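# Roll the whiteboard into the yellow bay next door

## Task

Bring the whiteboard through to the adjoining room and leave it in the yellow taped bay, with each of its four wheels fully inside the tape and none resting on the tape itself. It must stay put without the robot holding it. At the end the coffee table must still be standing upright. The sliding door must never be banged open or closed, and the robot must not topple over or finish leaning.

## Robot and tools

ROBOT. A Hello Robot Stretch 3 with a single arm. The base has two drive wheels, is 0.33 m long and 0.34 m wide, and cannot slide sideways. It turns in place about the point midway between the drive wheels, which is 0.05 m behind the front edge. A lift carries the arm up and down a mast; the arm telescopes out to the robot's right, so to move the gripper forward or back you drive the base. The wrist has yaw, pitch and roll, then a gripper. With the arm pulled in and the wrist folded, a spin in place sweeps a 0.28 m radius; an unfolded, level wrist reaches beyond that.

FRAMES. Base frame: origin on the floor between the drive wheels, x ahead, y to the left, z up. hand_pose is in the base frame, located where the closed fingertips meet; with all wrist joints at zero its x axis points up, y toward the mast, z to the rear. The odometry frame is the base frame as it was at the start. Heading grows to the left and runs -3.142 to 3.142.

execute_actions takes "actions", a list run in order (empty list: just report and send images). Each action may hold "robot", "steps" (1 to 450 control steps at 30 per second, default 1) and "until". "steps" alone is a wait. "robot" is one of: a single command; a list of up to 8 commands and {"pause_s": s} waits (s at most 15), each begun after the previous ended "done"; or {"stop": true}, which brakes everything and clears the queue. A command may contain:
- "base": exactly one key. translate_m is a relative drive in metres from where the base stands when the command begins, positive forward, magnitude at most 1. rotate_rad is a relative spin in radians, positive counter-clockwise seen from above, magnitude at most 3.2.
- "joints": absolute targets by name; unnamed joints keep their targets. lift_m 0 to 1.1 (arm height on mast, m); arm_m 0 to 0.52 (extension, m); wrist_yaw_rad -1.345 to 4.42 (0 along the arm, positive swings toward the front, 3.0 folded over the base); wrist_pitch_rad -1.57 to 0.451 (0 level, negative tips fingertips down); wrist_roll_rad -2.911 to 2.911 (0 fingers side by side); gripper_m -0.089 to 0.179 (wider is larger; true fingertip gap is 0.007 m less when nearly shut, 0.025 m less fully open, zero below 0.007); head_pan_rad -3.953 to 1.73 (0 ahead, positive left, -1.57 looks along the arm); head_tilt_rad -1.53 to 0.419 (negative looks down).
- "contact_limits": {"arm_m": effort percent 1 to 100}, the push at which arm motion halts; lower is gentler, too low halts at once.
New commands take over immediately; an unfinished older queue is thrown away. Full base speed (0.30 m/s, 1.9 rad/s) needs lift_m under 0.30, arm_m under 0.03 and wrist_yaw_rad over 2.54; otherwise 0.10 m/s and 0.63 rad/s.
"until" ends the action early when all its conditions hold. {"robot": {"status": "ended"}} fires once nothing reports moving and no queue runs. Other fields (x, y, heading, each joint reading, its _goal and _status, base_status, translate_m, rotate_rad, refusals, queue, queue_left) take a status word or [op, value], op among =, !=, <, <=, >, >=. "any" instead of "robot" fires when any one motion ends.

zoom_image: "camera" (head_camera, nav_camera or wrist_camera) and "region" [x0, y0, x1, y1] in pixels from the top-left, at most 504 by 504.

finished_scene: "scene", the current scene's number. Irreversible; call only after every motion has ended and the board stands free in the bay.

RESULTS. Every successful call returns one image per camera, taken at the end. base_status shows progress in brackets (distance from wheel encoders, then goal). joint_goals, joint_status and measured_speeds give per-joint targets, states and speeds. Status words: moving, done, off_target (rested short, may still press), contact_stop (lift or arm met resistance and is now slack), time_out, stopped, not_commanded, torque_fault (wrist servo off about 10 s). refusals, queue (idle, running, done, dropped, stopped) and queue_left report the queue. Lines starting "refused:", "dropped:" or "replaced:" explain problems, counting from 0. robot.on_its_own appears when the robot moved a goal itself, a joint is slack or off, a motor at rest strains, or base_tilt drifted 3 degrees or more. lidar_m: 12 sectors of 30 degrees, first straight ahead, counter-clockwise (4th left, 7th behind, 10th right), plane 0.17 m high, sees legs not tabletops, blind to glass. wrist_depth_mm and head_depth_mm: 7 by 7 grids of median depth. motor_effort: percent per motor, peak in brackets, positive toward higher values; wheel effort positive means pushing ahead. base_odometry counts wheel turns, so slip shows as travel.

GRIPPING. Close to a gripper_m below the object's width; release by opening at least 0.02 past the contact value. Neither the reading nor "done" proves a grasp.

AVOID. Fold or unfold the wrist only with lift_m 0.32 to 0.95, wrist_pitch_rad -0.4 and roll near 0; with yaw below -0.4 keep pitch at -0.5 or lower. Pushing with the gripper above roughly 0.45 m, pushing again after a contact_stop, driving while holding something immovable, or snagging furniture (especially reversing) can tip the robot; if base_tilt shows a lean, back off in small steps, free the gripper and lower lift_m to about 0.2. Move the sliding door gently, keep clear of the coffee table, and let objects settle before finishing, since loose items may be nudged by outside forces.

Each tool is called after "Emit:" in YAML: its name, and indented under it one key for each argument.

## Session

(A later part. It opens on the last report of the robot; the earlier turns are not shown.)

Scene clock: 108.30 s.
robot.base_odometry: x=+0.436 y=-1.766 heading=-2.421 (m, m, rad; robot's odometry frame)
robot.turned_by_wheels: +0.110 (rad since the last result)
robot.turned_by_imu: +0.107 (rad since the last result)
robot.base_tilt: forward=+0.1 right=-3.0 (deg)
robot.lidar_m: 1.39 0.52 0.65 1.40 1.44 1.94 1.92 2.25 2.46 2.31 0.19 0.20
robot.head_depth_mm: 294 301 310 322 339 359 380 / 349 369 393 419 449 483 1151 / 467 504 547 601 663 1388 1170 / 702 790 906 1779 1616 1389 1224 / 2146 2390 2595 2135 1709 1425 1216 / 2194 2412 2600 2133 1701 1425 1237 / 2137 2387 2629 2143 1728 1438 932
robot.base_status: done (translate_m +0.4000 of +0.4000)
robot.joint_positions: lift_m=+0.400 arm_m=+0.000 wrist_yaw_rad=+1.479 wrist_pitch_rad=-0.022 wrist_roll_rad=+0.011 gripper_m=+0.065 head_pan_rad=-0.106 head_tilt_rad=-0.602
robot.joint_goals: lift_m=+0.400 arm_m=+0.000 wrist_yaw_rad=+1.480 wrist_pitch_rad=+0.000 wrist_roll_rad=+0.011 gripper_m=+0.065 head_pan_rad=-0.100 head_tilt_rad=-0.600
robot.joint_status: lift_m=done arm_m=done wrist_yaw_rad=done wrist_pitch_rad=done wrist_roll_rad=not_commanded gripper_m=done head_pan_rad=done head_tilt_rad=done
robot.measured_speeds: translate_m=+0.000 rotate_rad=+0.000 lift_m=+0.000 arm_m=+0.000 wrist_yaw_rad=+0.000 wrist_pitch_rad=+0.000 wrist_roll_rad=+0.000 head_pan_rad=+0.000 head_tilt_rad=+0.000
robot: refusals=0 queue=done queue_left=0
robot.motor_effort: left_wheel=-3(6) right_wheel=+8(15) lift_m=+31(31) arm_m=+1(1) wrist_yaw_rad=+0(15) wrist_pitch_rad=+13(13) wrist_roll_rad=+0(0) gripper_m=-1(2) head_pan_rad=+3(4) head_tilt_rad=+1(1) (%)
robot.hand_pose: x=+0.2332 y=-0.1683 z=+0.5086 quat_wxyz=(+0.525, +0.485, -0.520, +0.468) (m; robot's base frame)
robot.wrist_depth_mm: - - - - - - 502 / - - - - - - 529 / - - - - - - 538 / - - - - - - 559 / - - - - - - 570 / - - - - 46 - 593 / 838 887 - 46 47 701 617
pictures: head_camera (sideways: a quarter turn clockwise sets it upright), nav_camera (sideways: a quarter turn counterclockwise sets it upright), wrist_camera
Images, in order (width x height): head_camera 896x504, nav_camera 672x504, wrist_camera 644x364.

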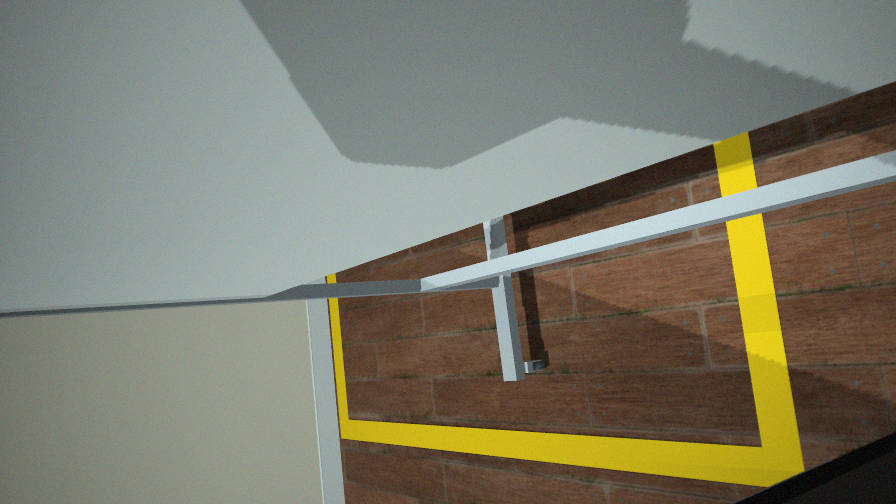

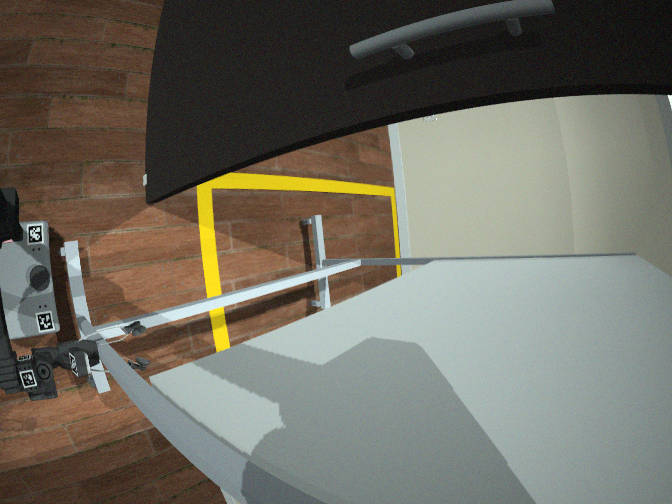

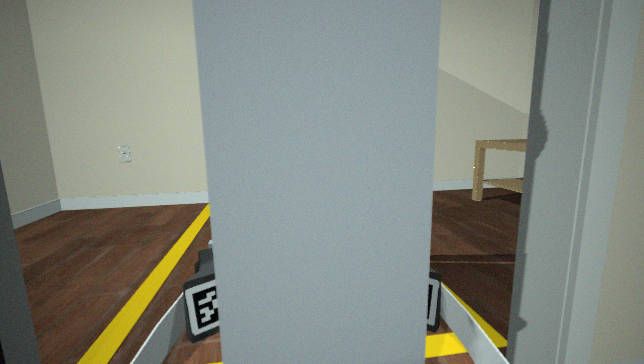

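Emit:
execute_actions:
  actions:
    - {"robot":{"base":{"translate_m":0.81},"joints":{"wrist_yaw_rad":1.43}},"steps":450,"until":{"robot":{"status":"ended"}}}
    - {"robot":[{"joints":{"gripper_m":0.12}},{"base":{"translate_m":-0.25},"joints":{"head_tilt_rad":-0.85,"wrist_yaw_rad":1.57,"wrist_pitch_rad":-0.3}}],"steps":450,"until":{"robot":{"status":"ended"}}}

Scene clock: 122.40 s.
robot.base_odometry: x=+0.015 y=-2.135 heading=-2.421 (m, m, rad; robot's odometry frame)
robot.turned_by_wheels: +0.000 (rad since the last result)
robot.turned_by_imu: -0.002 (rad since the last result)
robot.base_tilt: forward=-0.1 right=-2.8 (deg)
robot.lidar_m: 1.64 2.06 0.31 0.24 0.24 1.96 2.47 2.82 2.45 0.66 1.79 0.40
robot.head_depth_mm: 326 372 1844 1643 1418 1234 1121 / 404 437 472 569 1377 1221 1127 / 531 589 663 1567 1055 1147 1132 / 777 911 1879 1583 1427 1259 1131 / 1734 2061 1893 1641 1427 1268 1137 / 1806 2076 1897 1643 1430 1263 1134 / 1759 2033 1941 1651 1437 1262 1135
robot.base_status: done (translate_m -0.2500 of -0.2500)
robot.joint_positions: lift_m=+0.400 arm_m=+0.000 wrist_yaw_rad=+1.567 wrist_pitch_rad=-0.315 wrist_roll_rad=+0.011 gripper_m=+0.120 head_pan_rad=-0.106 head_tilt_rad=-0.840
robot.joint_goals: lift_m=+0.400 arm_m=+0.000 wrist_yaw_rad=+1.570 wrist_pitch_rad=-0.300 wrist_roll_rad=+0.011 gripper_m=+0.120 head_pan_rad=-0.100 head_tilt_rad=-0.850
robot.joint_status: lift_m=done arm_m=done wrist_yaw_rad=done wrist_pitch_rad=done wrist_roll_rad=not_commanded gripper_m=done head_pan_rad=done head_tilt_rad=done
robot.measured_speeds: translate_m=+0.000 rotate_rad=+0.000 lift_m=+0.000 arm_m=+0.000 wrist_yaw_rad=+0.000 wrist_pitch_rad=+0.000 wrist_roll_rad=+0.000 head_pan_rad=+0.000 head_tilt_rad=+0.000
robot: refusals=0 queue=done queue_left=0
robot.motor_effort: left_wheel=-2(9) right_wheel=+2(17) lift_m=+31(31) arm_m=+0(1) wrist_yaw_rad=+2(12) wrist_pitch_rad=+9(14) wrist_roll_rad=+0(0) gripper_m=+0(81) head_pan_rad=+4(3) head_tilt_rad=-5(24) (%)
robot.hand_pose: x=+0.2148 y=-0.1459 z=+0.4362 quat_wxyz=(+0.571, +0.574, -0.419, +0.411) (m; robot's base frame)
robot.wrist_depth_mm: - - - - - - - / - - - - - - - / - - - - - - - / - - - - - - - / 924 906 930 866 939 896 891 / 723 739 740 704 730 743 720 / 607 582 618 478 500 562 601
pictures: head_camera (sideways: a quarter turn clockwise sets it upright), nav_camera (sideways: a quarter turn counterclockwise sets it upright), wrist_camera
Images, in order (width x height): head_camera 896x504, nav_camera 672x504, wrist_camera 644x364.

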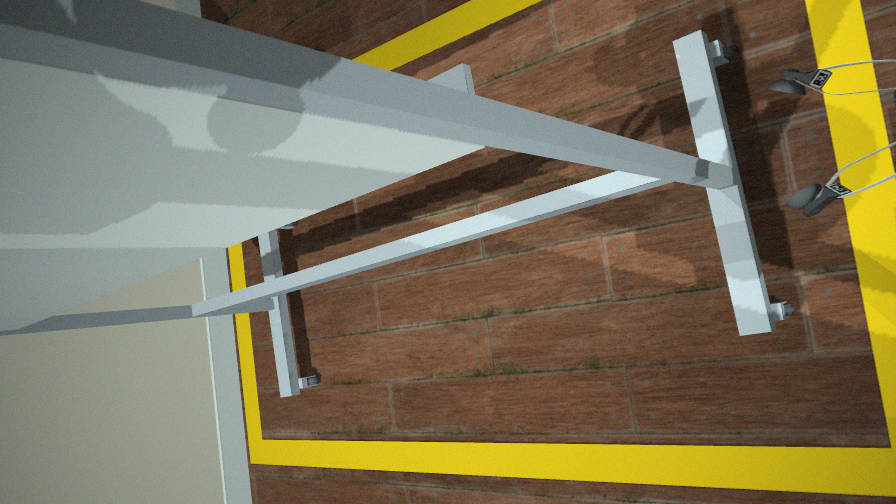

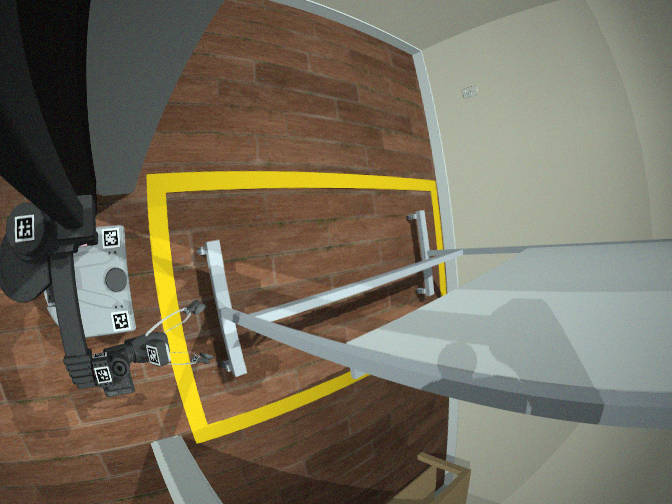

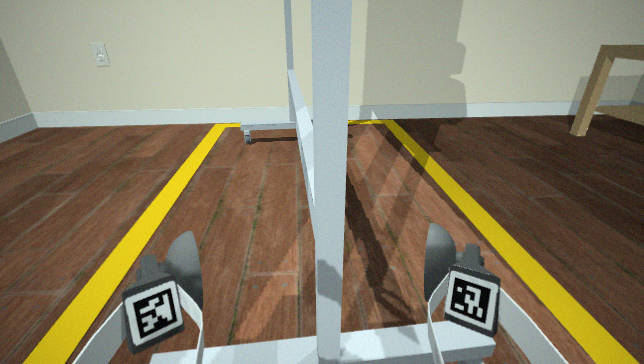

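Emit:
finished_scene:
  scene: 2

The scene is finished: the task was done.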